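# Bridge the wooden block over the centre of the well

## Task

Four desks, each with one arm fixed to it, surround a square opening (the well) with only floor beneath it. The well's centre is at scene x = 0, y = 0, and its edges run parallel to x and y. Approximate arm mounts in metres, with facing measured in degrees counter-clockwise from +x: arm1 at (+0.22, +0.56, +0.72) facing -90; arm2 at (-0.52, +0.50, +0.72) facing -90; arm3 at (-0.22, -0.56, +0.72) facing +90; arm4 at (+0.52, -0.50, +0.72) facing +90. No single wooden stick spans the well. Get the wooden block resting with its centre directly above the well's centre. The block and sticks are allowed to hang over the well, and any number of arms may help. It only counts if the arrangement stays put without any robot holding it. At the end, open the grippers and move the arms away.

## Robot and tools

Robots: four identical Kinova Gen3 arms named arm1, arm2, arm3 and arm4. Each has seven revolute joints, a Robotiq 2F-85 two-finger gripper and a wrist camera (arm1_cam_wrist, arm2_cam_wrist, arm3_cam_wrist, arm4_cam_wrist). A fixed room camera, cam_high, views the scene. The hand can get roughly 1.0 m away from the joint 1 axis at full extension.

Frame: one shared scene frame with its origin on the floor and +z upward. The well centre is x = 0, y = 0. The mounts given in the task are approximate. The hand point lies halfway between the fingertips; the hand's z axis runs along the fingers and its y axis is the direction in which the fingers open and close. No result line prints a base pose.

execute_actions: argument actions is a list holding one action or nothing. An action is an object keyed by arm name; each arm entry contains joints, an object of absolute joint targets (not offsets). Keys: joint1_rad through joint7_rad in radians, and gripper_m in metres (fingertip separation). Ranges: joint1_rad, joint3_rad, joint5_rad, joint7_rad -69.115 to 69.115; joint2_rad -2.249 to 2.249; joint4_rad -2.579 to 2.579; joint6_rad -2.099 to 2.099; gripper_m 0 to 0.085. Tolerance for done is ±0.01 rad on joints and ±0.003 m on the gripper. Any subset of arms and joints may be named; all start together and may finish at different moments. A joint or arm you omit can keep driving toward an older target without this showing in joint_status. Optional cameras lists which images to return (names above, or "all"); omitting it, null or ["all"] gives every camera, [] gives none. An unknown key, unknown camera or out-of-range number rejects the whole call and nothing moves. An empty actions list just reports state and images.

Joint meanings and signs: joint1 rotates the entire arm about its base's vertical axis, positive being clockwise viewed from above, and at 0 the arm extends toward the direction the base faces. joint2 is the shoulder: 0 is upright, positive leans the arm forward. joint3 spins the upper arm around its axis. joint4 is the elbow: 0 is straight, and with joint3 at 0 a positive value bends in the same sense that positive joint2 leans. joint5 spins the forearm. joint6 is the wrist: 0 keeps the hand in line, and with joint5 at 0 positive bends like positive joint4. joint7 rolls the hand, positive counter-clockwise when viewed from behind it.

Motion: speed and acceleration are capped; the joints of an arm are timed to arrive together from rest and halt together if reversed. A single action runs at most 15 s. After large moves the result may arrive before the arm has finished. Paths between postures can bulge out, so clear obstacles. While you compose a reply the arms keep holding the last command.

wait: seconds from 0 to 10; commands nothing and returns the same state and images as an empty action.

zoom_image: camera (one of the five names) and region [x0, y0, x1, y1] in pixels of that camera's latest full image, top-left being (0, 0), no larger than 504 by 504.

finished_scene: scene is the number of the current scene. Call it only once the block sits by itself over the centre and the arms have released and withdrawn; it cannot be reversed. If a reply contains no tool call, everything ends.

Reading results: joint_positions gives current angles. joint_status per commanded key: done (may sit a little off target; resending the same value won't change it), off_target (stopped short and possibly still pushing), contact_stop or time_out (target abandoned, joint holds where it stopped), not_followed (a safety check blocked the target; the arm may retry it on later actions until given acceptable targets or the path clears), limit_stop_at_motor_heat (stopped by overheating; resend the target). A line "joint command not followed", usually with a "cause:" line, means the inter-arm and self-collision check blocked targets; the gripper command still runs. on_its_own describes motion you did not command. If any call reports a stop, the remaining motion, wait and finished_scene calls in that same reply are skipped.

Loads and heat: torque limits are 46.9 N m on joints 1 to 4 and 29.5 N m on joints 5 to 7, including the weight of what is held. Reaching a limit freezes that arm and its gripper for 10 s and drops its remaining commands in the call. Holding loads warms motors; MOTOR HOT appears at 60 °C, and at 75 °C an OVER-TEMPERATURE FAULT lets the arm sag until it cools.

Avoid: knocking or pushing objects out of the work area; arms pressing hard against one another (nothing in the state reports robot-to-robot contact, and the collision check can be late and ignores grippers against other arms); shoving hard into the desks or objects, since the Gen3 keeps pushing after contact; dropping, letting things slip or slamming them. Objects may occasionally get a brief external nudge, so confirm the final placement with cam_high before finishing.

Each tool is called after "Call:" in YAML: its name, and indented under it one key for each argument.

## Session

Call:
execute_actions:
  actions: []
  cameras: ["cam_high"]

Scene clock: 0.00 s.
Motor temperatures (°C, as the motors report them): arm1=[30 26 24 26 36 33 38] | arm2=[32 26 26 30 32 36 38] | arm3=[26 26 25 27 36 34 39] | arm4=[30 32 28 26 35 37 47]
arm1.joint_positions: joint1_rad=-0.481 joint2_rad=-0.387 joint3_rad=-0.058 joint4_rad=+1.466 joint5_rad=+0.003 joint6_rad=+1.965 joint7_rad=+1.724 gripper_m=+0.085
arm1.joint_status: not commanded
arm1.hand: x=+0.2740 y=+0.4224 z=+1.3399 quat_wxyz=(-0.032, -0.433, -0.900, +0.039) (m; scene frame)
arm2.joint_positions: joint1_rad=+0.245 joint2_rad=-0.353 joint3_rad=-0.106 joint4_rad=+1.510 joint5_rad=-0.061 joint6_rad=+1.955 joint7_rad=+1.767 gripper_m=+0.085
arm2.joint_status: not commanded
arm2.hand: x=-0.5367 y=+0.3441 z=+1.2781 quat_wxyz=(-0.014, -0.663, -0.749, -0.001) (m; scene frame)
arm3.joint_positions: joint1_rad=-0.238 joint2_rad=-0.386 joint3_rad=-0.119 joint4_rad=+1.470 joint5_rad=-0.014 joint6_rad=+2.011 joint7_rad=+1.313 gripper_m=+0.085
arm3.joint_status: not commanded
arm3.hand: x=-0.2561 y=-0.4322 z=+1.3043 quat_wxyz=(-0.024, +0.751, -0.659, -0.013) (m; scene frame)
arm4.joint_positions: joint1_rad=+0.267 joint2_rad=-0.365 joint3_rad=-0.058 joint4_rad=+1.465 joint5_rad=-0.081 joint6_rad=+2.013 joint7_rad=+1.110 gripper_m=+0.085
arm4.joint_status: not commanded
arm4.hand: x=+0.5450 y=-0.3559 z=+1.2683 quat_wxyz=(+0.015, +0.452, -0.892, -0.019) (m; scene frame)
pictures: cam_high
Images, in order (width x height): cam_high 504x504.

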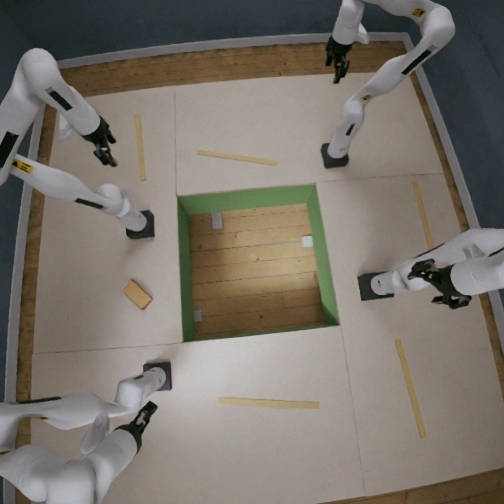

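Call:
execute_actions:
  actions:
    - {"arm1":{"joints":{"joint1_rad":-1.843,"joint2_rad":0.923,"joint3_rad":0,"joint4_rad":1.856,"joint5_rad":0,"joint6_rad":0.362,"joint7_rad":1.348}},"arm2":{"joints":{"joint1_rad":0.093,"joint2_rad":0.934,"joint3_rad":0,"joint4_rad":1.515,"joint5_rad":0,"joint6_rad":0.675,"joint7_rad":1.379}},"arm3":{"joints":{"joint1_rad":-1.655,"joint2_rad":0.878,"joint3_rad":0,"joint4_rad":1.769,"joint5_rad":0,"joint6_rad":0.495,"joint7_rad":1.56}},"arm4":{"joints":{"joint1_rad":0.262,"joint2_rad":0.853,"joint3_rad":0,"joint4_rad":1.607,"joint5_rad":0,"joint6_rad":0.662,"joint7_rad":1.685}}}

Scene clock: 3.30 s.
Motor temperatures (°C, as the motors report them): arm1=[30 26 24 26 36 33 38] | arm2=[32 26 26 30 32 36 38] | arm3=[26 26 25 27 36 34 39] | arm4=[30 32 28 26 35 37 47]
arm1.joint_positions: joint1_rad=-1.843 joint2_rad=+0.923 joint3_rad=+0.000 joint4_rad=+1.856 joint5_rad=+0.000 joint6_rad=+0.362 joint7_rad=+1.348 gripper_m=+0.085
arm1.joint_status: all done
arm1.hand: x=+0.6557 y=+0.6496 z=+0.7584 quat_wxyz=(+0.001, +0.017, -1.000, +0.001) (m; scene frame)
arm2.joint_positions: joint1_rad=+0.093 joint2_rad=+0.934 joint3_rad=+0.000 joint4_rad=+1.515 joint5_rad=+0.000 joint6_rad=+0.675 joint7_rad=+1.379 gripper_m=+0.085
arm2.joint_status: all done
arm2.hand: x=-0.5696 y=-0.0425 z=+0.7603 quat_wxyz=(-0.003, -0.786, -0.618, +0.000) (m; scene frame)
arm3.joint_positions: joint1_rad=-1.655 joint2_rad=+0.878 joint3_rad=+0.000 joint4_rad=+1.769 joint5_rad=+0.000 joint6_rad=+0.495 joint7_rad=+1.560 gripper_m=+0.085
arm3.joint_status: all done
arm3.hand: x=-0.6896 y=-0.5906 z=+0.7598 quat_wxyz=(+0.000, +0.999, +0.053, +0.000) (m; scene frame)
arm4.joint_positions: joint1_rad=+0.262 joint2_rad=+0.853 joint3_rad=+0.000 joint4_rad=+1.607 joint5_rad=+0.000 joint6_rad=+0.662 joint7_rad=+1.685 gripper_m=+0.085
arm4.joint_status: all done
arm4.hand: x=+0.6769 y=-0.0024 z=+0.7589 quat_wxyz=(-0.003, +0.655, -0.756, +0.001) (m; scene frame)
pictures: arm1_cam_wrist, arm2_cam_wrist, arm3_cam_wrist, arm4_cam_wrist, cam_high
Images, in order (width x height): arm1_cam_wrist 504x504, arm2_cam_wrist 504x504, arm3_cam_wrist 504x504, arm4_cam_wrist 504x504, cam_high 504x504.

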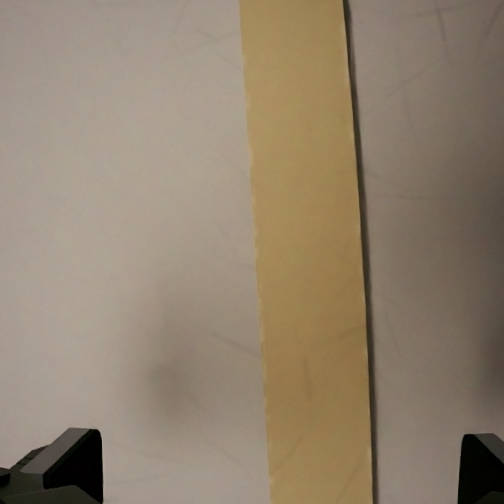

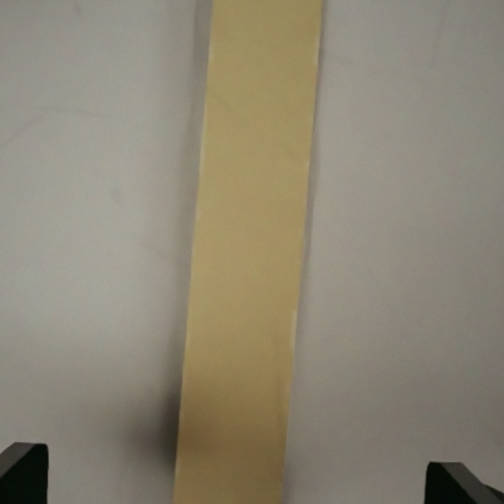

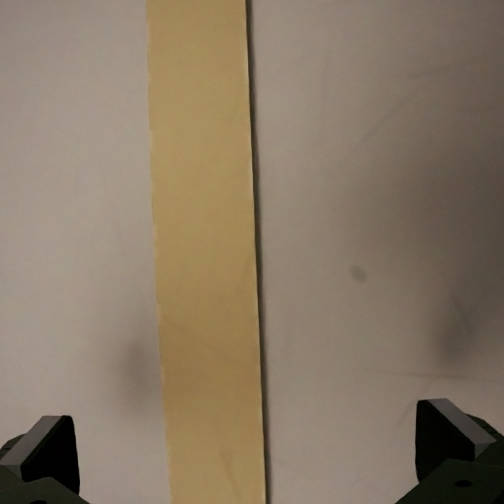

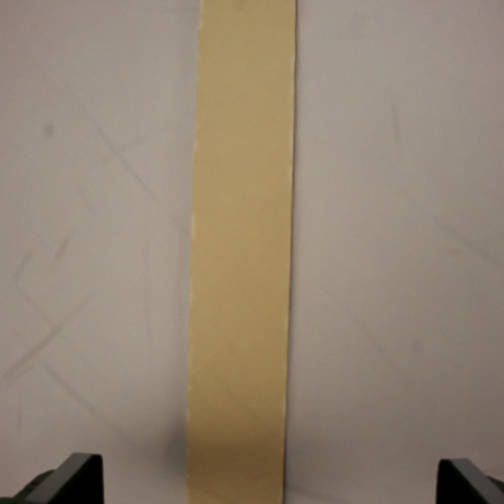

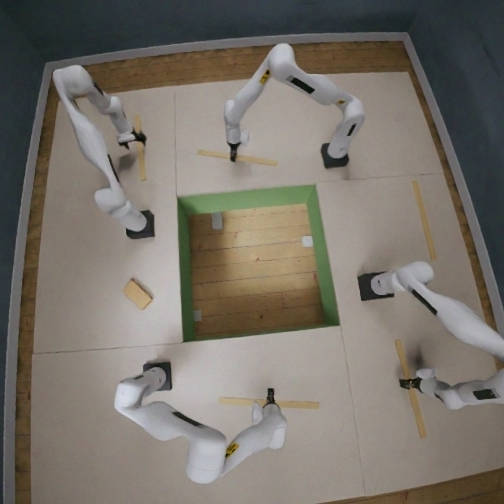

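Call:
execute_actions:
  actions:
    - {"arm1":{"joints":{"joint1_rad":-1.866,"joint2_rad":0.968,"joint6_rad":0.317,"joint7_rad":1.375,"gripper_m":0.055}},"arm2":{"joints":{"joint2_rad":0.97,"joint6_rad":0.639,"joint7_rad":1.325,"gripper_m":0.055}},"arm3":{"joints":{"joint1_rad":-1.637,"joint2_rad":0.924,"joint6_rad":0.449,"joint7_rad":1.6,"gripper_m":0.055}},"arm4":{"joints":{"joint1_rad":0.281,"joint2_rad":0.888,"joint6_rad":0.627,"joint7_rad":1.695,"gripper_m":0.055}}}
  cameras: []

Call:
execute_actions:
  actions:
    - {"arm1":{"joints":{"gripper_m":0.015}},"arm2":{"joints":{"gripper_m":0.015}},"arm3":{"joints":{"gripper_m":0.015}},"arm4":{"joints":{"gripper_m":0.015}}}
  cameras: []

Call:
execute_actions:
  actions:
    - {"arm1":{"joints":{"joint2_rad":0.668,"joint6_rad":0.617}},"arm2":{"joints":{"joint2_rad":0.87,"joint6_rad":0.739}},"arm3":{"joints":{"joint2_rad":0.674,"joint6_rad":0.699}},"arm4":{"joints":{"joint2_rad":0.82,"joint6_rad":0.695}}}
  cameras: []

Call:
execute_actions:
  actions:
    - {"arm1":{"joints":{"joint1_rad":0.304,"joint2_rad":0.97,"joint4_rad":1.737,"joint6_rad":0.434,"joint7_rad":5.034}}}
  cameras: ["cam_high"]

Call:
zoom_image:
  camera: "cam_high"
  region: [165, 165, 365, 365]

Scene clock: 4.60 s.
Motor temperatures (°C, as the motors report them): arm1=[30 26 24 26 36 33 38] | arm2=[32 26 26 30 32 36 38] | arm3=[26 26 25 27 36 34 39] | arm4=[30 32 28 26 35 37 47]
arm1.joint_positions: joint1_rad=-1.866 joint2_rad=+0.968 joint3_rad=+0.000 joint4_rad=+1.856 joint5_rad=+0.000 joint6_rad=+0.317 joint7_rad=+1.375 gripper_m=+0.055
arm1.joint_status: all done
arm1.hand: x=+0.6512 y=+0.6591 z=+0.7383 quat_wxyz=(+0.001, +0.042, -0.999, +0.001) (m; scene frame)
arm2.joint_positions: joint1_rad=+0.093 joint2_rad=+0.970 joint3_rad=+0.000 joint4_rad=+1.515 joint5_rad=+0.000 joint6_rad=+0.639 joint7_rad=+1.325 gripper_m=+0.055
arm2.joint_status: all done
arm2.hand: x=-0.5695 y=-0.0422 z=+0.7409 quat_wxyz=(-0.003, -0.802, -0.597, +0.000) (m; scene frame)
arm3.joint_positions: joint1_rad=-1.637 joint2_rad=+0.924 joint3_rad=+0.000 joint4_rad=+1.769 joint5_rad=+0.000 joint6_rad=+0.449 joint7_rad=+1.600 gripper_m=+0.055
arm3.joint_status: all done
arm3.hand: x=-0.6892 y=-0.5821 z=+0.7381 quat_wxyz=(+0.000, +0.998, +0.064, +0.000) (m; scene frame)
arm4.joint_positions: joint1_rad=+0.281 joint2_rad=+0.888 joint3_rad=+0.000 joint4_rad=+1.607 joint5_rad=+0.000 joint6_rad=+0.627 joint7_rad=+1.695 gripper_m=+0.055
arm4.joint_status: all done
arm4.hand: x=+0.6866 y=-0.0050 z=+0.7409 quat_wxyz=(-0.003, +0.651, -0.759, +0.002) (m; scene frame)
pictures: none
No camera images: the call's "cameras" was empty. Leave "cameras" out to get every camera's image.

Scene clock: 5.40 s.
Motor temperatures (°C, as the motors report them): arm1=[30 26 24 26 36 33 38] | arm2=[32 26 26 30 32 36 38] | arm3=[26 26 25 27 36 34 39] | arm4=[30 32 28 26 35 37 47]
arm1.joint_positions: joint1_rad=-1.866 joint2_rad=+0.966 joint3_rad=+0.000 joint4_rad=+1.856 joint5_rad=+0.000 joint6_rad=+0.318 joint7_rad=+1.375 gripper_m=+0.023
arm1.joint_status: gripper_m off_target (ended at +0.023, target +0.015)
arm1.hand: x=+0.6515 y=+0.6592 z=+0.7390 quat_wxyz=(+0.001, +0.042, -0.999, +0.001) (m; scene frame)
arm2.joint_positions: joint1_rad=+0.093 joint2_rad=+0.969 joint3_rad=+0.000 joint4_rad=+1.515 joint5_rad=+0.000 joint6_rad=+0.639 joint7_rad=+1.325 gripper_m=+0.023
arm2.joint_status: gripper_m off_target (ended at +0.023, target +0.015)
arm2.hand: x=-0.5696 y=-0.0426 z=+0.7415 quat_wxyz=(-0.004, -0.802, -0.597, +0.000) (m; scene frame)
arm3.joint_positions: joint1_rad=-1.637 joint2_rad=+0.923 joint3_rad=+0.000 joint4_rad=+1.769 joint5_rad=+0.000 joint6_rad=+0.450 joint7_rad=+1.600 gripper_m=+0.023
arm3.joint_status: gripper_m off_target (ended at +0.023, target +0.015)
arm3.hand: x=-0.6895 y=-0.5821 z=+0.7387 quat_wxyz=(+0.000, +0.998, +0.064, -0.001) (m; scene frame)
arm4.joint_positions: joint1_rad=+0.281 joint2_rad=+0.887 joint3_rad=+0.000 joint4_rad=+1.607 joint5_rad=+0.000 joint6_rad=+0.627 joint7_rad=+1.695 gripper_m=+0.024
arm4.joint_status: gripper_m off_target (ended at +0.024, target +0.015)
arm4.hand: x=+0.6867 y=-0.0047 z=+0.7416 quat_wxyz=(-0.004, +0.651, -0.759, +0.001) (m; scene frame)
pictures: none
No camera images: the call's "cameras" was empty. Leave "cameras" out to get every camera's image.

Scene clock: 6.90 s.
Motor temperatures (°C, as the motors report them): arm1=[30 26 24 26 36 33 38] | arm2=[32 26 26 30 32 36 38] | arm3=[26 26 25 27 36 34 39] | arm4=[30 32 28 26 35 37 47]
arm1.joint_positions: joint1_rad=-1.866 joint2_rad=+0.669 joint3_rad=+0.000 joint4_rad=+1.856 joint5_rad=+0.000 joint6_rad=+0.617 joint7_rad=+1.375 gripper_m=+0.023
arm1.joint_status: all done
arm1.hand: x=+0.6494 y=+0.6587 z=+0.8722 quat_wxyz=(+0.002, +0.042, -0.999, +0.001) (m; scene frame)
arm2.joint_positions: joint1_rad=+0.093 joint2_rad=+0.870 joint3_rad=+0.000 joint4_rad=+1.515 joint5_rad=+0.000 joint6_rad=+0.739 joint7_rad=+1.325 gripper_m=+0.023
arm2.joint_status: all done
arm2.hand: x=-0.5697 y=-0.0411 z=+0.7945 quat_wxyz=(-0.003, -0.802, -0.597, +0.000) (m; scene frame)
arm3.joint_positions: joint1_rad=-1.637 joint2_rad=+0.674 joint3_rad=+0.000 joint4_rad=+1.769 joint5_rad=+0.000 joint6_rad=+0.699 joint7_rad=+1.600 gripper_m=+0.023
arm3.joint_status: all done
arm3.hand: x=-0.6815 y=-0.5813 z=+0.8555 quat_wxyz=(+0.000, +0.998, +0.064, +0.000) (m; scene frame)
arm4.joint_positions: joint1_rad=+0.281 joint2_rad=+0.820 joint3_rad=+0.000 joint4_rad=+1.607 joint5_rad=+0.000 joint6_rad=+0.695 joint7_rad=+1.695 gripper_m=+0.024
arm4.joint_status: all done
arm4.hand: x=+0.6859 y=-0.0067 z=+0.7757 quat_wxyz=(-0.003, +0.651, -0.759, +0.002) (m; scene frame)
pictures: none
No camera images: the call's "cameras" was empty. Leave "cameras" out to get every camera's image.

Scene clock: 11.03 s.
Motor temperatures (°C, as the motors report them): arm1=[30 26 24 26 36 33 38] | arm2=[32 26 26 30 32 36 38] | arm3=[26 26 25 27 36 34 39] | arm4=[30 32 28 26 35 37 47]
arm1.joint_positions: joint1_rad=+0.304 joint2_rad=+0.970 joint3_rad=+0.000 joint4_rad=+1.737 joint5_rad=+0.000 joint6_rad=+0.434 joint7_rad=+5.034 gripper_m=+0.023
arm1.joint_status: all done
arm1.hand: x=+0.0430 y=+0.1123 z=+0.7539 quat_wxyz=(+0.002, +0.708, -0.706, +0.000) (m; scene frame)
arm2.joint_positions: joint1_rad=+0.093 joint2_rad=+0.870 joint3_rad=+0.000 joint4_rad=+1.515 joint5_rad=+0.000 joint6_rad=+0.739 joint7_rad=+1.325 gripper_m=+0.023
arm2.joint_status: not commanded
arm2.hand: x=-0.5697 y=-0.0411 z=+0.7945 quat_wxyz=(-0.003, -0.802, -0.597, +0.000) (m; scene frame)
arm3.joint_positions: joint1_rad=-1.637 joint2_rad=+0.674 joint3_rad=+0.000 joint4_rad=+1.769 joint5_rad=+0.000 joint6_rad=+0.699 joint7_rad=+1.600 gripper_m=+0.023
arm3.joint_status: not commanded
arm3.hand: x=-0.6815 y=-0.5813 z=+0.8555 quat_wxyz=(+0.000, +0.998, +0.064, +0.000) (m; scene frame)
arm4.joint_positions: joint1_rad=+0.281 joint2_rad=+0.820 joint3_rad=+0.000 joint4_rad=+1.607 joint5_rad=+0.000 joint6_rad=+0.695 joint7_rad=+1.695 gripper_m=+0.024
arm4.joint_status: not commanded
arm4.hand: x=+0.6859 y=-0.0067 z=+0.7757 quat_wxyz=(-0.003, +0.651, -0.759, +0.002) (m; scene frame)
pictures: cam_high
Images, in order (width x height): cam_high 504x504.

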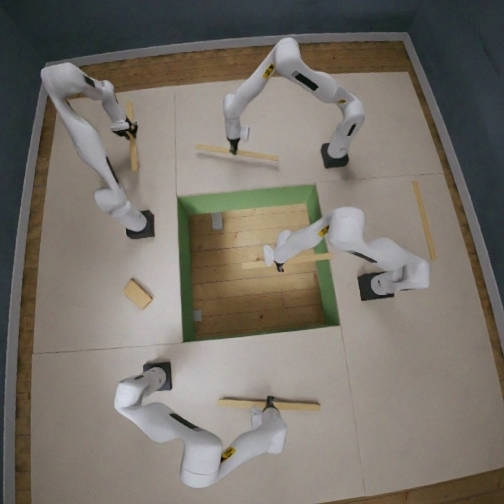

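Region (165, 165, 365, 365) of cam_high's 504x504 image, scaled by 2.520, with more detail than that image has.

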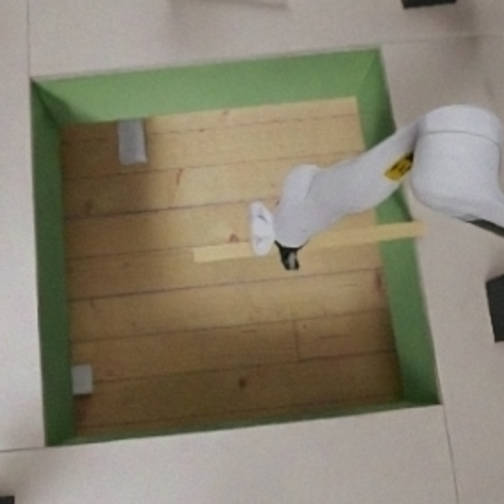

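Call:
execute_actions:
  actions:
    - {"arm1":{"joints":{"joint2_rad":0.993,"joint4_rad":1.755,"joint6_rad":0.393}},"arm2":{"joints":{"joint1_rad":-0.656,"joint2_rad":0.98,"joint4_rad":1.378,"joint6_rad":0.764,"joint7_rad":2.438}}}
  cameras: ["arm1_cam_wrist"]

Scene clock: 13.33 s.
Motor temperatures (°C, as the motors report them): arm1=[30 26 24 26 36 33 38] | arm2=[32 26 26 30 32 36 38] | arm3=[26 26 25 27 36 34 39] | arm4=[30 32 28 26 35 37 47]
arm1.joint_positions: joint1_rad=+0.304 joint2_rad=+0.993 joint3_rad=+0.000 joint4_rad=+1.755 joint5_rad=+0.000 joint6_rad=+0.393 joint7_rad=+5.034 gripper_m=+0.023
arm1.joint_status: all done
arm1.hand: x=+0.0449 y=+0.1184 z=+0.7407 quat_wxyz=(+0.002, +0.708, -0.706, +0.000) (m; scene frame)
arm2.joint_positions: joint1_rad=-0.656 joint2_rad=+0.980 joint3_rad=+0.000 joint4_rad=+1.378 joint5_rad=+0.000 joint6_rad=+0.764 joint7_rad=+2.438 gripper_m=+0.023
arm2.joint_status: all done
arm2.hand: x=-0.1657 y=+0.0438 z=+0.7665 quat_wxyz=(-0.009, +0.000, -1.000, +0.001) (m; scene frame)
arm3.joint_positions: joint1_rad=-1.637 joint2_rad=+0.674 joint3_rad=+0.000 joint4_rad=+1.769 joint5_rad=+0.000 joint6_rad=+0.699 joint7_rad=+1.600 gripper_m=+0.023
arm3.joint_status: not commanded
arm3.hand: x=-0.6815 y=-0.5813 z=+0.8555 quat_wxyz=(+0.000, +0.998, +0.064, +0.000) (m; scene frame)
arm4.joint_positions: joint1_rad=+0.281 joint2_rad=+0.820 joint3_rad=+0.000 joint4_rad=+1.607 joint5_rad=+0.000 joint6_rad=+0.695 joint7_rad=+1.695 gripper_m=+0.024
arm4.joint_status: not commanded
arm4.hand: x=+0.6859 y=-0.0067 z=+0.7757 quat_wxyz=(-0.003, +0.651, -0.759, +0.002) (m; scene frame)
pictures: arm1_cam_wrist
Images, in order (width x height): arm1_cam_wrist 504x504.

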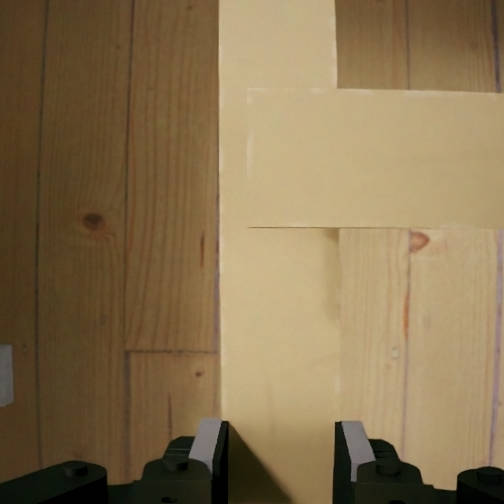

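Call:
execute_actions:
  actions:
    - {"arm2":{"joints":{"joint2_rad":1.021,"joint4_rad":1.353,"joint6_rad":0.748}}}
  cameras: []

Call:
execute_actions:
  actions:
    - {"arm2":{"joints":{"gripper_m":0.045}}}
  cameras: []

Call:
execute_actions:
  actions:
    - {"arm2":{"joints":{"joint2_rad":0.0,"joint4_rad":1.5,"joint6_rad":1.6}},"arm3":{"joints":{"joint1_rad":0.399,"joint2_rad":0.784,"joint4_rad":1.99,"joint6_rad":0.338,"joint7_rad":1.938}}}
  cameras: ["cam_high","arm1_cam_wrist"]

Call:
zoom_image:
  camera: "cam_high"
  region: [150, 170, 310, 310]

Scene clock: 14.47 s.
Motor temperatures (°C, as the motors report them): arm1=[30 26 24 26 36 33 38] | arm2=[32 26 26 30 32 36 38] | arm3=[26 26 25 27 36 34 39] | arm4=[30 32 28 26 35 37 47]
arm1.joint_positions: joint1_rad=+0.304 joint2_rad=+0.993 joint3_rad=+0.000 joint4_rad=+1.755 joint5_rad=+0.000 joint6_rad=+0.393 joint7_rad=+5.034 gripper_m=+0.023
arm1.joint_status: not commanded
arm1.hand: x=+0.0449 y=+0.1184 z=+0.7407 quat_wxyz=(+0.002, +0.708, -0.706, +0.000) (m; scene frame)
arm2.joint_positions: joint1_rad=-0.656 joint2_rad=+1.021 joint3_rad=+0.000 joint4_rad=+1.353 joint5_rad=+0.000 joint6_rad=+0.748 joint7_rad=+2.438 gripper_m=+0.023
arm2.joint_status: all done
arm2.hand: x=-0.1618 y=+0.0397 z=+0.7485 quat_wxyz=(-0.009, +0.000, -1.000, +0.001) (m; scene frame)
arm3.joint_positions: joint1_rad=-1.637 joint2_rad=+0.674 joint3_rad=+0.000 joint4_rad=+1.769 joint5_rad=+0.000 joint6_rad=+0.699 joint7_rad=+1.600 gripper_m=+0.023
arm3.joint_status: not commanded
arm3.hand: x=-0.6815 y=-0.5813 z=+0.8555 quat_wxyz=(+0.000, +0.998, +0.064, +0.000) (m; scene frame)
arm4.joint_positions: joint1_rad=+0.281 joint2_rad=+0.820 joint3_rad=+0.000 joint4_rad=+1.607 joint5_rad=+0.000 joint6_rad=+0.695 joint7_rad=+1.695 gripper_m=+0.024
arm4.joint_status: not commanded
arm4.hand: x=+0.6859 y=-0.0067 z=+0.7757 quat_wxyz=(-0.003, +0.651, -0.759, +0.002) (m; scene frame)
pictures: none
No camera images: the call's "cameras" was empty. Leave "cameras" out to get every camera's image.

Scene clock: 15.30 s.
Motor temperatures (°C, as the motors report them): arm1=[30 26 24 26 36 33 38] | arm2=[32 26 26 30 32 36 38] | arm3=[26 26 25 27 36 34 39] | arm4=[30 32 28 26 35 37 47]
arm1.joint_positions: joint1_rad=+0.304 joint2_rad=+0.993 joint3_rad=+0.000 joint4_rad=+1.755 joint5_rad=+0.000 joint6_rad=+0.393 joint7_rad=+5.034 gripper_m=+0.023
arm1.joint_status: not commanded
arm1.hand: x=+0.0449 y=+0.1185 z=+0.7406 quat_wxyz=(+0.002, +0.708, -0.706, +0.000) (m; scene frame)
arm2.joint_positions: joint1_rad=-0.656 joint2_rad=+1.021 joint3_rad=+0.000 joint4_rad=+1.353 joint5_rad=+0.000 joint6_rad=+0.748 joint7_rad=+2.438 gripper_m=+0.045
arm2.joint_status: all done
arm2.hand: x=-0.1617 y=+0.0396 z=+0.7487 quat_wxyz=(-0.009, +0.000, -1.000, +0.001) (m; scene frame)
arm3.joint_positions: joint1_rad=-1.637 joint2_rad=+0.674 joint3_rad=+0.000 joint4_rad=+1.769 joint5_rad=+0.000 joint6_rad=+0.699 joint7_rad=+1.600 gripper_m=+0.023
arm3.joint_status: not commanded
arm3.hand: x=-0.6815 y=-0.5813 z=+0.8555 quat_wxyz=(+0.000, +0.998, +0.064, +0.000) (m; scene frame)
arm4.joint_positions: joint1_rad=+0.281 joint2_rad=+0.820 joint3_rad=+0.000 joint4_rad=+1.607 joint5_rad=+0.000 joint6_rad=+0.695 joint7_rad=+1.695 gripper_m=+0.024
arm4.joint_status: not commanded
arm4.hand: x=+0.6859 y=-0.0067 z=+0.7757 quat_wxyz=(-0.003, +0.651, -0.759, +0.002) (m; scene frame)
pictures: none
No camera images: the call's "cameras" was empty. Leave "cameras" out to get every camera's image.

Scene clock: 18.60 s.
Motor temperatures (°C, as the motors report them): arm1=[30 26 24 26 36 33 38] | arm2=[32 26 26 30 32 36 38] | arm3=[26 26 25 27 36 34 39] | arm4=[30 32 28 26 35 37 47]
arm1.joint_positions: joint1_rad=+0.304 joint2_rad=+0.993 joint3_rad=+0.000 joint4_rad=+1.755 joint5_rad=+0.000 joint6_rad=+0.393 joint7_rad=+5.034 gripper_m=+0.023
arm1.joint_status: not commanded
arm1.hand: x=+0.0449 y=+0.1185 z=+0.7406 quat_wxyz=(+0.002, +0.708, -0.706, +0.000) (m; scene frame)
arm2.joint_positions: joint1_rad=-0.656 joint2_rad=+0.000 joint3_rad=+0.000 joint4_rad=+1.500 joint5_rad=+0.000 joint6_rad=+1.600 joint7_rad=+2.438 gripper_m=+0.045
arm2.joint_status: all done
arm2.hand: x=-0.3299 y=+0.2297 z=+1.1998 quat_wxyz=(-0.016, +0.000, -1.000, +0.010) (m; scene frame)
arm3.joint_positions: joint1_rad=+0.399 joint2_rad=+0.784 joint3_rad=+0.000 joint4_rad=+1.990 joint5_rad=+0.000 joint6_rad=+0.338 joint7_rad=+1.938 gripper_m=+0.023
arm3.joint_status: all done
arm3.hand: x=-0.0439 y=-0.1775 z=+0.7715 quat_wxyz=(-0.013, +0.708, -0.707, -0.006) (m; scene frame)
arm4.joint_positions: joint1_rad=+0.281 joint2_rad=+0.820 joint3_rad=+0.000 joint4_rad=+1.607 joint5_rad=+0.000 joint6_rad=+0.695 joint7_rad=+1.695 gripper_m=+0.024
arm4.joint_status: not commanded
arm4.hand: x=+0.6859 y=-0.0067 z=+0.7757 quat_wxyz=(-0.003, +0.651, -0.759, +0.002) (m; scene frame)
pictures: arm1_cam_wrist, cam_high
Images, in order (width x height): arm1_cam_wrist 504x504, cam_high 504x504.

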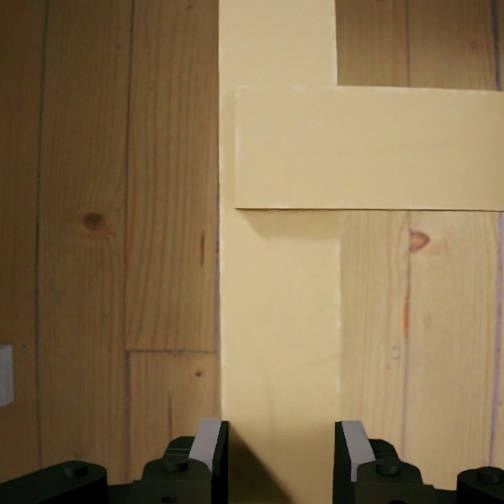

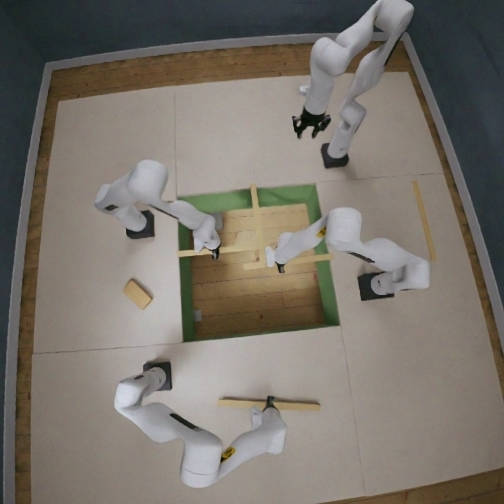

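Region (150, 170, 310, 310) of cam_high's 504x504 image, scaled by 3.150, with more detail than that image has; it fills the top 441 rows of this view, and the rest is white.

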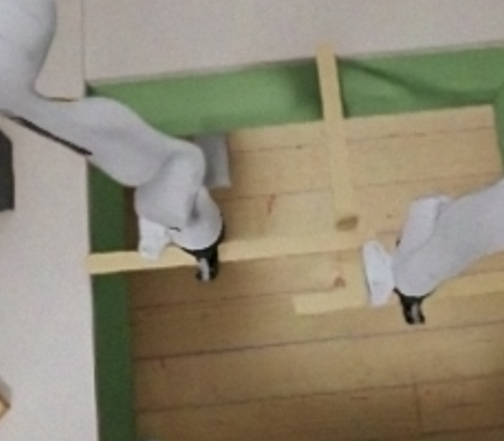

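Needs about −0.023 in y, which is the previous scene's final pose.

Call:
execute_actions:
  actions:
    - {"arm3":{"joints":{"joint1_rad":0.422,"joint2_rad":0.827,"joint4_rad":2.053,"joint6_rad":0.241,"joint7_rad":1.961}}}
  cameras: ["cam_high"]

Call:
zoom_image:
  camera: "cam_high"
  region: [150, 170, 310, 310]

Scene clock: 19.63 s.
Motor temperatures (°C, as the motors report them): arm1=[30 26 24 26 36 33 38] | arm2=[32 26 26 30 32 36 38] | arm3=[26 26 25 27 36 34 39] | arm4=[30 32 28 26 35 37 47]
arm1.joint_positions: joint1_rad=+0.304 joint2_rad=+0.994 joint3_rad=+0.000 joint4_rad=+1.755 joint5_rad=+0.000 joint6_rad=+0.393 joint7_rad=+5.034 gripper_m=+0.023
arm1.joint_status: not commanded
arm1.hand: x=+0.0449 y=+0.1185 z=+0.7405 quat_wxyz=(+0.002, +0.708, -0.706, +0.000) (m; scene frame)
arm2.joint_positions: joint1_rad=-0.656 joint2_rad=+0.000 joint3_rad=+0.000 joint4_rad=+1.500 joint5_rad=+0.000 joint6_rad=+1.600 joint7_rad=+2.438 gripper_m=+0.045
arm2.joint_status: not commanded
arm2.hand: x=-0.3299 y=+0.2297 z=+1.1998 quat_wxyz=(-0.016, +0.000, -1.000, +0.010) (m; scene frame)
arm3.joint_positions: joint1_rad=+0.422 joint2_rad=+0.827 joint3_rad=+0.000 joint4_rad=+2.053 joint5_rad=+0.000 joint6_rad=+0.241 joint7_rad=+1.961 gripper_m=+0.023
arm3.joint_status: all done
arm3.hand: x=-0.0435 y=-0.2018 z=+0.7482 quat_wxyz=(-0.009, +0.708, -0.707, -0.004) (m; scene frame)
arm4.joint_positions: joint1_rad=+0.281 joint2_rad=+0.820 joint3_rad=+0.000 joint4_rad=+1.607 joint5_rad=+0.000 joint6_rad=+0.695 joint7_rad=+1.695 gripper_m=+0.024
arm4.joint_status: not commanded
arm4.hand: x=+0.6859 y=-0.0067 z=+0.7757 quat_wxyz=(-0.003, +0.651, -0.759, +0.002) (m; scene frame)
pictures: cam_high
Images, in order (width x height): cam_high 504x504.

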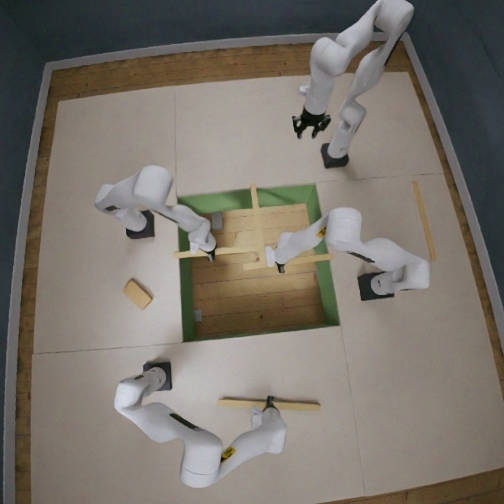

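Region (150, 170, 310, 310) of cam_high's 504x504 image, scaled by 3.150, with more detail than that image has; it fills the top 441 rows of this view, and the rest is white.

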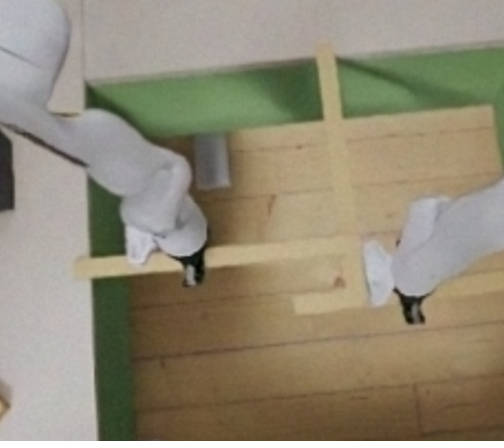

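Call:
execute_actions:
  actions:
    - {"arm3":{"joints":{"gripper_m":0.045}}}
  cameras: []

Call:
execute_actions:
  actions:
    - {"arm3":{"joints":{"joint2_rad":0.2,"joint4_rad":1.95,"joint6_rad":0.99}},"arm4":{"joints":{"joint1_rad":-0.725,"joint2_rad":0.835,"joint4_rad":1.582,"joint6_rad":0.664,"joint7_rad":-0.728}}}
  cameras: ["cam_high","arm4_cam_wrist"]

Call:
zoom_image:
  camera: "cam_high"
  region: [180, 225, 310, 355]

Scene clock: 20.70 s.
Motor temperatures (°C, as the motors report them): arm1=[30 26 24 26 36 33 38] | arm2=[32 26 26 30 32 36 38] | arm3=[26 26 25 27 36 34 39] | arm4=[30 32 28 26 35 37 47]
arm1.joint_positions: joint1_rad=+0.304 joint2_rad=+0.994 joint3_rad=+0.000 joint4_rad=+1.755 joint5_rad=+0.000 joint6_rad=+0.393 joint7_rad=+5.034 gripper_m=+0.023
arm1.joint_status: not commanded
arm1.hand: x=+0.0450 y=+0.1186 z=+0.7404 quat_wxyz=(+0.002, +0.708, -0.706, +0.000) (m; scene frame)
arm2.joint_positions: joint1_rad=-0.656 joint2_rad=+0.000 joint3_rad=+0.000 joint4_rad=+1.500 joint5_rad=+0.000 joint6_rad=+1.600 joint7_rad=+2.438 gripper_m=+0.045
arm2.joint_status: not commanded
arm2.hand: x=-0.3299 y=+0.2297 z=+1.1998 quat_wxyz=(-0.016, +0.000, -1.000, +0.010) (m; scene frame)
arm3.joint_positions: joint1_rad=+0.422 joint2_rad=+0.827 joint3_rad=+0.000 joint4_rad=+2.053 joint5_rad=+0.000 joint6_rad=+0.241 joint7_rad=+1.961 gripper_m=+0.045
arm3.joint_status: all done
arm3.hand: x=-0.0434 y=-0.2018 z=+0.7483 quat_wxyz=(-0.009, +0.708, -0.707, -0.004) (m; scene frame)
arm4.joint_positions: joint1_rad=+0.281 joint2_rad=+0.820 joint3_rad=+0.000 joint4_rad=+1.607 joint5_rad=+0.000 joint6_rad=+0.695 joint7_rad=+1.695 gripper_m=+0.024
arm4.joint_status: not commanded
arm4.hand: x=+0.6859 y=-0.0067 z=+0.7757 quat_wxyz=(-0.003, +0.651, -0.759, +0.002) (m; scene frame)
pictures: none
No camera images: the call's "cameras" was empty. Leave "cameras" out to get every camera's image.

Scene clock: 23.63 s.
Motor temperatures (°C, as the motors report them): arm1=[30 26 24 26 36 33 38] | arm2=[32 26 26 30 32 36 38] | arm3=[26 26 25 27 36 34 39] | arm4=[30 32 28 26 35 37 47]
arm1.joint_positions: joint1_rad=+0.304 joint2_rad=+0.994 joint3_rad=+0.000 joint4_rad=+1.755 joint5_rad=+0.000 joint6_rad=+0.393 joint7_rad=+5.034 gripper_m=+0.023
arm1.joint_status: not commanded
arm1.hand: x=+0.0450 y=+0.1186 z=+0.7404 quat_wxyz=(+0.002, +0.708, -0.706, +0.000) (m; scene frame)
arm2.joint_positions: joint1_rad=-0.656 joint2_rad=+0.000 joint3_rad=+0.000 joint4_rad=+1.500 joint5_rad=+0.000 joint6_rad=+1.600 joint7_rad=+2.438 gripper_m=+0.045
arm2.joint_status: not commanded
arm2.hand: x=-0.3299 y=+0.2297 z=+1.1998 quat_wxyz=(-0.016, +0.000, -1.000, +0.010) (m; scene frame)
arm3.joint_positions: joint1_rad=+0.422 joint2_rad=+0.200 joint3_rad=+0.000 joint4_rad=+1.950 joint5_rad=+0.000 joint6_rad=+0.990 joint7_rad=+1.961 gripper_m=+0.045
arm3.joint_status: all done
arm3.hand: x=-0.0621 y=-0.2481 z=+1.0073 quat_wxyz=(+0.000, +0.708, -0.707, -0.001) (m; scene frame)
arm4.joint_positions: joint1_rad=-0.725 joint2_rad=+0.835 joint3_rad=+0.000 joint4_rad=+1.582 joint5_rad=+0.000 joint6_rad=+0.664 joint7_rad=-0.728 gripper_m=+0.024
arm4.joint_status: all done
arm4.hand: x=+0.1795 y=-0.0812 z=+0.7739 quat_wxyz=(+0.019, +0.000, -1.000, -0.014) (m; scene frame)
pictures: arm4_cam_wrist, cam_high
Images, in order (width x height): arm4_cam_wrist 504x504, cam_high 504x504.

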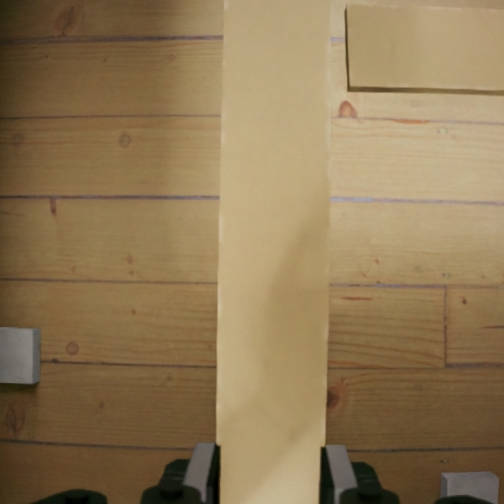

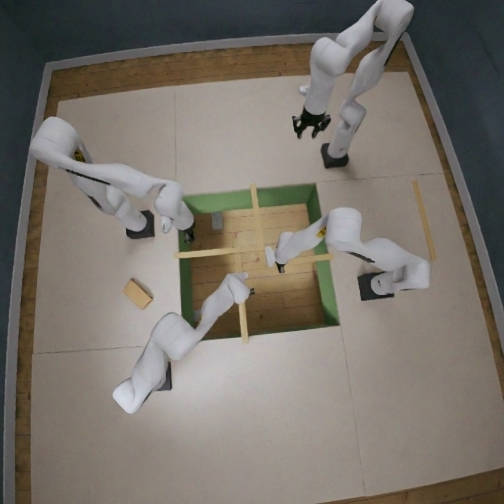

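Region (180, 225, 310, 355) of cam_high's 504x504 image, scaled by 3.877, with more detail than that image has.

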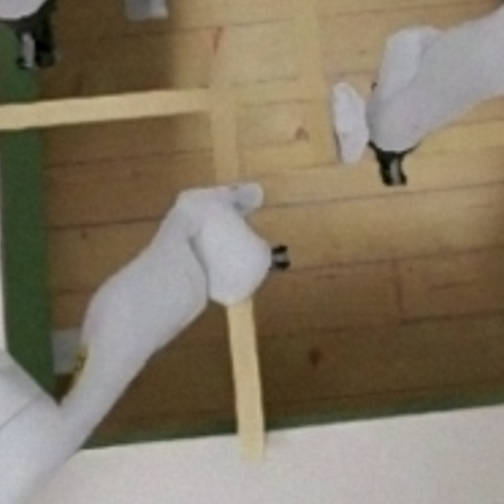

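Call:
execute_actions:
  actions:
    - {"arm4":{"joints":{"joint1_rad":-0.738,"joint2_rad":0.887,"joint4_rad":1.558,"joint6_rad":0.636,"joint7_rad":-0.741}}}
  cameras: []

Call:
execute_actions:
  actions:
    - {"arm4":{"joints":{"gripper_m":0.036}}}
  cameras: []

Call:
execute_actions:
  actions:
    - {"arm1":{"joints":{"joint2_rad":0.84,"joint4_rad":1.97,"joint6_rad":0.153}},"arm4":{"joints":{"joint2_rad":0.872,"joint6_rad":0.651}}}
  cameras: []

Call:
execute_actions:
  actions:
    - {"arm4":{"joints":{"gripper_m":0.015}}}
  cameras: []

Call:
execute_actions:
  actions:
    - {"arm4":{"joints":{"joint1_rad":-0.691,"joint2_rad":0.907,"joint4_rad":1.427,"joint6_rad":0.748,"joint7_rad":-0.694}}}
  cameras: ["cam_high","arm1_cam_wrist","arm4_cam_wrist"]

Call:
zoom_image:
  camera: "cam_high"
  region: [165, 175, 345, 355]

Scene clock: 24.87 s.
Motor temperatures (°C, as the motors report them): arm1=[30 26 24 26 36 33 38] | arm2=[32 26 26 30 32 36 38] | arm3=[26 26 25 27 36 34 39] | arm4=[30 32 28 26 35 37 47]
arm1.joint_positions: joint1_rad=+0.304 joint2_rad=+0.994 joint3_rad=+0.000 joint4_rad=+1.755 joint5_rad=+0.000 joint6_rad=+0.393 joint7_rad=+5.034 gripper_m=+0.023
arm1.joint_status: not commanded
arm1.hand: x=+0.0450 y=+0.1186 z=+0.7404 quat_wxyz=(+0.002, +0.708, -0.706, +0.000) (m; scene frame)
arm2.joint_positions: joint1_rad=-0.656 joint2_rad=+0.000 joint3_rad=+0.000 joint4_rad=+1.500 joint5_rad=+0.000 joint6_rad=+1.600 joint7_rad=+2.438 gripper_m=+0.045
arm2.joint_status: not commanded
arm2.hand: x=-0.3299 y=+0.2297 z=+1.1998 quat_wxyz=(-0.016, +0.000, -1.000, +0.010) (m; scene frame)
arm3.joint_positions: joint1_rad=+0.422 joint2_rad=+0.200 joint3_rad=+0.000 joint4_rad=+1.950 joint5_rad=+0.000 joint6_rad=+0.990 joint7_rad=+1.961 gripper_m=+0.045
arm3.joint_status: not commanded
arm3.hand: x=-0.0621 y=-0.2481 z=+1.0073 quat_wxyz=(+0.000, +0.708, -0.707, -0.001) (m; scene frame)
arm4.joint_positions: joint1_rad=-0.738 joint2_rad=+0.887 joint3_rad=+0.000 joint4_rad=+1.558 joint5_rad=+0.000 joint6_rad=+0.636 joint7_rad=-0.741 gripper_m=+0.024
arm4.joint_status: all done
arm4.hand: x=+0.1690 y=-0.0805 z=+0.7516 quat_wxyz=(+0.019, +0.000, -1.000, -0.014) (m; scene frame)
pictures: none
No camera images: the call's "cameras" was empty. Leave "cameras" out to get every camera's image.

Scene clock: 25.63 s.
Motor temperatures (°C, as the motors report them): arm1=[30 26 24 26 36 33 38] | arm2=[32 26 26 30 32 36 38] | arm3=[26 26 25 27 36 34 39] | arm4=[30 32 28 26 35 37 47]
arm1.joint_positions: joint1_rad=+0.304 joint2_rad=+0.994 joint3_rad=+0.000 joint4_rad=+1.755 joint5_rad=+0.000 joint6_rad=+0.393 joint7_rad=+5.034 gripper_m=+0.023
arm1.joint_status: not commanded
arm1.hand: x=+0.0450 y=+0.1187 z=+0.7403 quat_wxyz=(+0.002, +0.708, -0.706, +0.000) (m; scene frame)
arm2.joint_positions: joint1_rad=-0.656 joint2_rad=+0.000 joint3_rad=+0.000 joint4_rad=+1.500 joint5_rad=+0.000 joint6_rad=+1.600 joint7_rad=+2.438 gripper_m=+0.045
arm2.joint_status: not commanded
arm2.hand: x=-0.3299 y=+0.2297 z=+1.1998 quat_wxyz=(-0.016, +0.000, -1.000, +0.010) (m; scene frame)
arm3.joint_positions: joint1_rad=+0.422 joint2_rad=+0.200 joint3_rad=+0.000 joint4_rad=+1.950 joint5_rad=+0.000 joint6_rad=+0.990 joint7_rad=+1.961 gripper_m=+0.045
arm3.joint_status: not commanded
arm3.hand: x=-0.0621 y=-0.2481 z=+1.0073 quat_wxyz=(+0.000, +0.708, -0.707, -0.001) (m; scene frame)
arm4.joint_positions: joint1_rad=-0.738 joint2_rad=+0.887 joint3_rad=+0.000 joint4_rad=+1.558 joint5_rad=+0.000 joint6_rad=+0.636 joint7_rad=-0.741 gripper_m=+0.036
arm4.joint_status: all done
arm4.hand: x=+0.1688 y=-0.0803 z=+0.7518 quat_wxyz=(+0.019, +0.000, -1.000, -0.014) (m; scene frame)
pictures: none
No camera images: the call's "cameras" was empty. Leave "cameras" out to get every camera's image.

Scene clock: 26.93 s.
Motor temperatures (°C, as the motors report them): arm1=[30 26 24 26 36 33 38] | arm2=[32 26 26 30 32 36 38] | arm3=[26 26 25 27 36 34 39] | arm4=[30 32 28 26 35 37 47]
arm1.joint_positions: joint1_rad=+0.304 joint2_rad=+0.841 joint3_rad=+0.000 joint4_rad=+1.970 joint5_rad=+0.000 joint6_rad=+0.153 joint7_rad=+5.034 gripper_m=+0.023
arm1.joint_status: all done
arm1.hand: x=+0.0459 y=+0.1211 z=+0.7893 quat_wxyz=(+0.081, +0.705, -0.703, +0.039) (m; scene frame)
arm2.joint_positions: joint1_rad=-0.656 joint2_rad=+0.000 joint3_rad=+0.000 joint4_rad=+1.500 joint5_rad=+0.000 joint6_rad=+1.600 joint7_rad=+2.438 gripper_m=+0.045
arm2.joint_status: not commanded
arm2.hand: x=-0.3299 y=+0.2297 z=+1.1998 quat_wxyz=(-0.016, +0.000, -1.000, +0.010) (m; scene frame)
arm3.joint_positions: joint1_rad=+0.422 joint2_rad=+0.200 joint3_rad=+0.000 joint4_rad=+1.950 joint5_rad=+0.000 joint6_rad=+0.990 joint7_rad=+1.961 gripper_m=+0.045
arm3.joint_status: not commanded
arm3.hand: x=-0.0621 y=-0.2481 z=+1.0073 quat_wxyz=(+0.000, +0.708, -0.707, -0.001) (m; scene frame)
arm4.joint_positions: joint1_rad=-0.738 joint2_rad=+0.872 joint3_rad=+0.000 joint4_rad=+1.558 joint5_rad=+0.000 joint6_rad=+0.651 joint7_rad=-0.741 gripper_m=+0.036
arm4.joint_status: all done
arm4.hand: x=+0.1691 y=-0.0805 z=+0.7597 quat_wxyz=(+0.019, +0.000, -1.000, -0.014) (m; scene frame)
pictures: none
No camera images: the call's "cameras" was empty. Leave "cameras" out to get every camera's image.

Scene clock: 27.60 s.
Motor temperatures (°C, as the motors report them): arm1=[30 26 24 26 36 33 38] | arm2=[32 26 26 30 32 36 38] | arm3=[26 26 25 27 36 34 39] | arm4=[30 32 28 26 35 37 47]
arm1.joint_positions: joint1_rad=+0.304 joint2_rad=+0.841 joint3_rad=+0.000 joint4_rad=+1.970 joint5_rad=+0.000 joint6_rad=+0.153 joint7_rad=+5.034 gripper_m=+0.023
arm1.joint_status: not commanded
arm1.hand: x=+0.0459 y=+0.1212 z=+0.7892 quat_wxyz=(+0.081, +0.705, -0.703, +0.039) (m; scene frame)
arm2.joint_positions: joint1_rad=-0.656 joint2_rad=+0.000 joint3_rad=+0.000 joint4_rad=+1.500 joint5_rad=+0.000 joint6_rad=+1.600 joint7_rad=+2.438 gripper_m=+0.045
arm2.joint_status: not commanded
arm2.hand: x=-0.3299 y=+0.2297 z=+1.1998 quat_wxyz=(-0.016, +0.000, -1.000, +0.010) (m; scene frame)
arm3.joint_positions: joint1_rad=+0.422 joint2_rad=+0.200 joint3_rad=+0.000 joint4_rad=+1.950 joint5_rad=+0.000 joint6_rad=+0.990 joint7_rad=+1.961 gripper_m=+0.045
arm3.joint_status: not commanded
arm3.hand: x=-0.0621 y=-0.2481 z=+1.0073 quat_wxyz=(+0.000, +0.708, -0.707, -0.001) (m; scene frame)
arm4.joint_positions: joint1_rad=-0.738 joint2_rad=+0.871 joint3_rad=+0.000 joint4_rad=+1.558 joint5_rad=+0.000 joint6_rad=+0.651 joint7_rad=-0.741 gripper_m=+0.025
arm4.joint_status: gripper_m off_target (ended at +0.025, target +0.015)
arm4.hand: x=+0.1689 y=-0.0804 z=+0.7600 quat_wxyz=(+0.020, +0.000, -1.000, -0.014) (m; scene frame)
pictures: none
No camera images: the call's "cameras" was empty. Leave "cameras" out to get every camera's image.

Scene clock: 28.70 s.
Motor temperatures (°C, as the motors report them): arm1=[30 26 24 26 36 33 38] | arm2=[32 26 26 30 32 36 38] | arm3=[26 26 25 27 36 34 39] | arm4=[30 32 28 26 35 37 47]
arm1.joint_positions: joint1_rad=+0.304 joint2_rad=+0.841 joint3_rad=+0.000 joint4_rad=+1.970 joint5_rad=+0.000 joint6_rad=+0.153 joint7_rad=+5.034 gripper_m=+0.023
arm1.joint_status: not commanded
arm1.hand: x=+0.0459 y=+0.1209 z=+0.7894 quat_wxyz=(+0.081, +0.705, -0.703, +0.040) (m; scene frame)
arm2.joint_positions: joint1_rad=-0.656 joint2_rad=+0.000 joint3_rad=+0.000 joint4_rad=+1.500 joint5_rad=+0.000 joint6_rad=+1.600 joint7_rad=+2.438 gripper_m=+0.045
arm2.joint_status: not commanded
arm2.hand: x=-0.3299 y=+0.2297 z=+1.1998 quat_wxyz=(-0.016, +0.000, -1.000, +0.010) (m; scene frame)
arm3.joint_positions: joint1_rad=+0.422 joint2_rad=+0.200 joint3_rad=+0.000 joint4_rad=+1.950 joint5_rad=+0.000 joint6_rad=+0.990 joint7_rad=+1.961 gripper_m=+0.045
arm3.joint_status: not commanded
arm3.hand: x=-0.0621 y=-0.2481 z=+1.0073 quat_wxyz=(+0.000, +0.708, -0.707, -0.001) (m; scene frame)
arm4.joint_positions: joint1_rad=-0.691 joint2_rad=+0.907 joint3_rad=+0.000 joint4_rad=+1.427 joint5_rad=+0.000 joint6_rad=+0.748 joint7_rad=-0.694 gripper_m=+0.025
arm4.joint_status: all done
arm4.hand: x=+0.1695 y=-0.0409 z=+0.7681 quat_wxyz=(+0.018, +0.000, -1.000, -0.014) (m; scene frame)
pictures: arm1_cam_wrist, arm4_cam_wrist, cam_high
Images, in order (width x height): arm1_cam_wrist 504x504, arm4_cam_wrist 504x504, cam_high 504x504.

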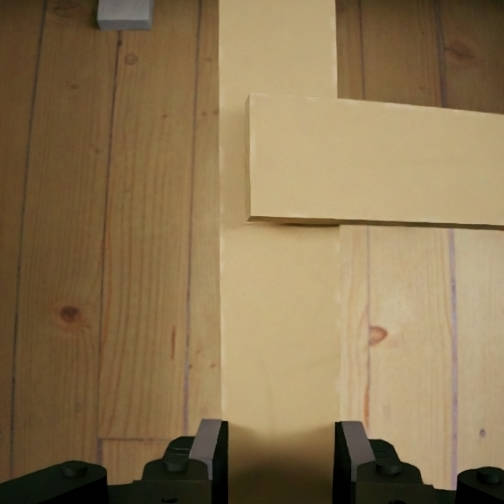

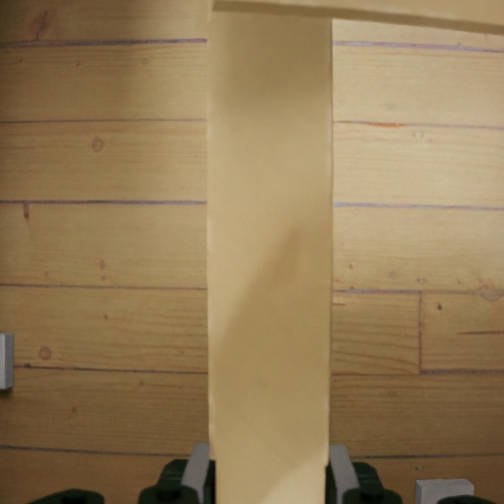

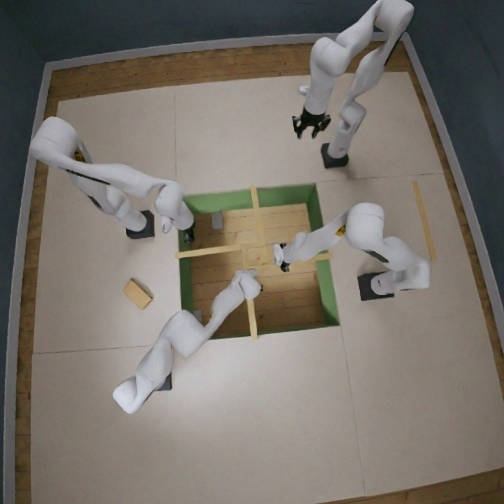

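Region (165, 175, 345, 355) of cam_high's 504x504 image, scaled by 2.800, with more detail than that image has.

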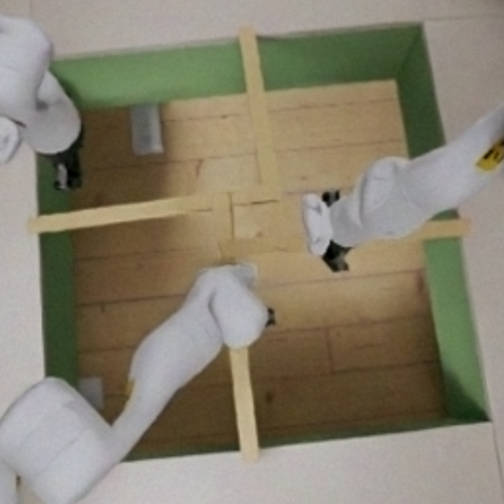

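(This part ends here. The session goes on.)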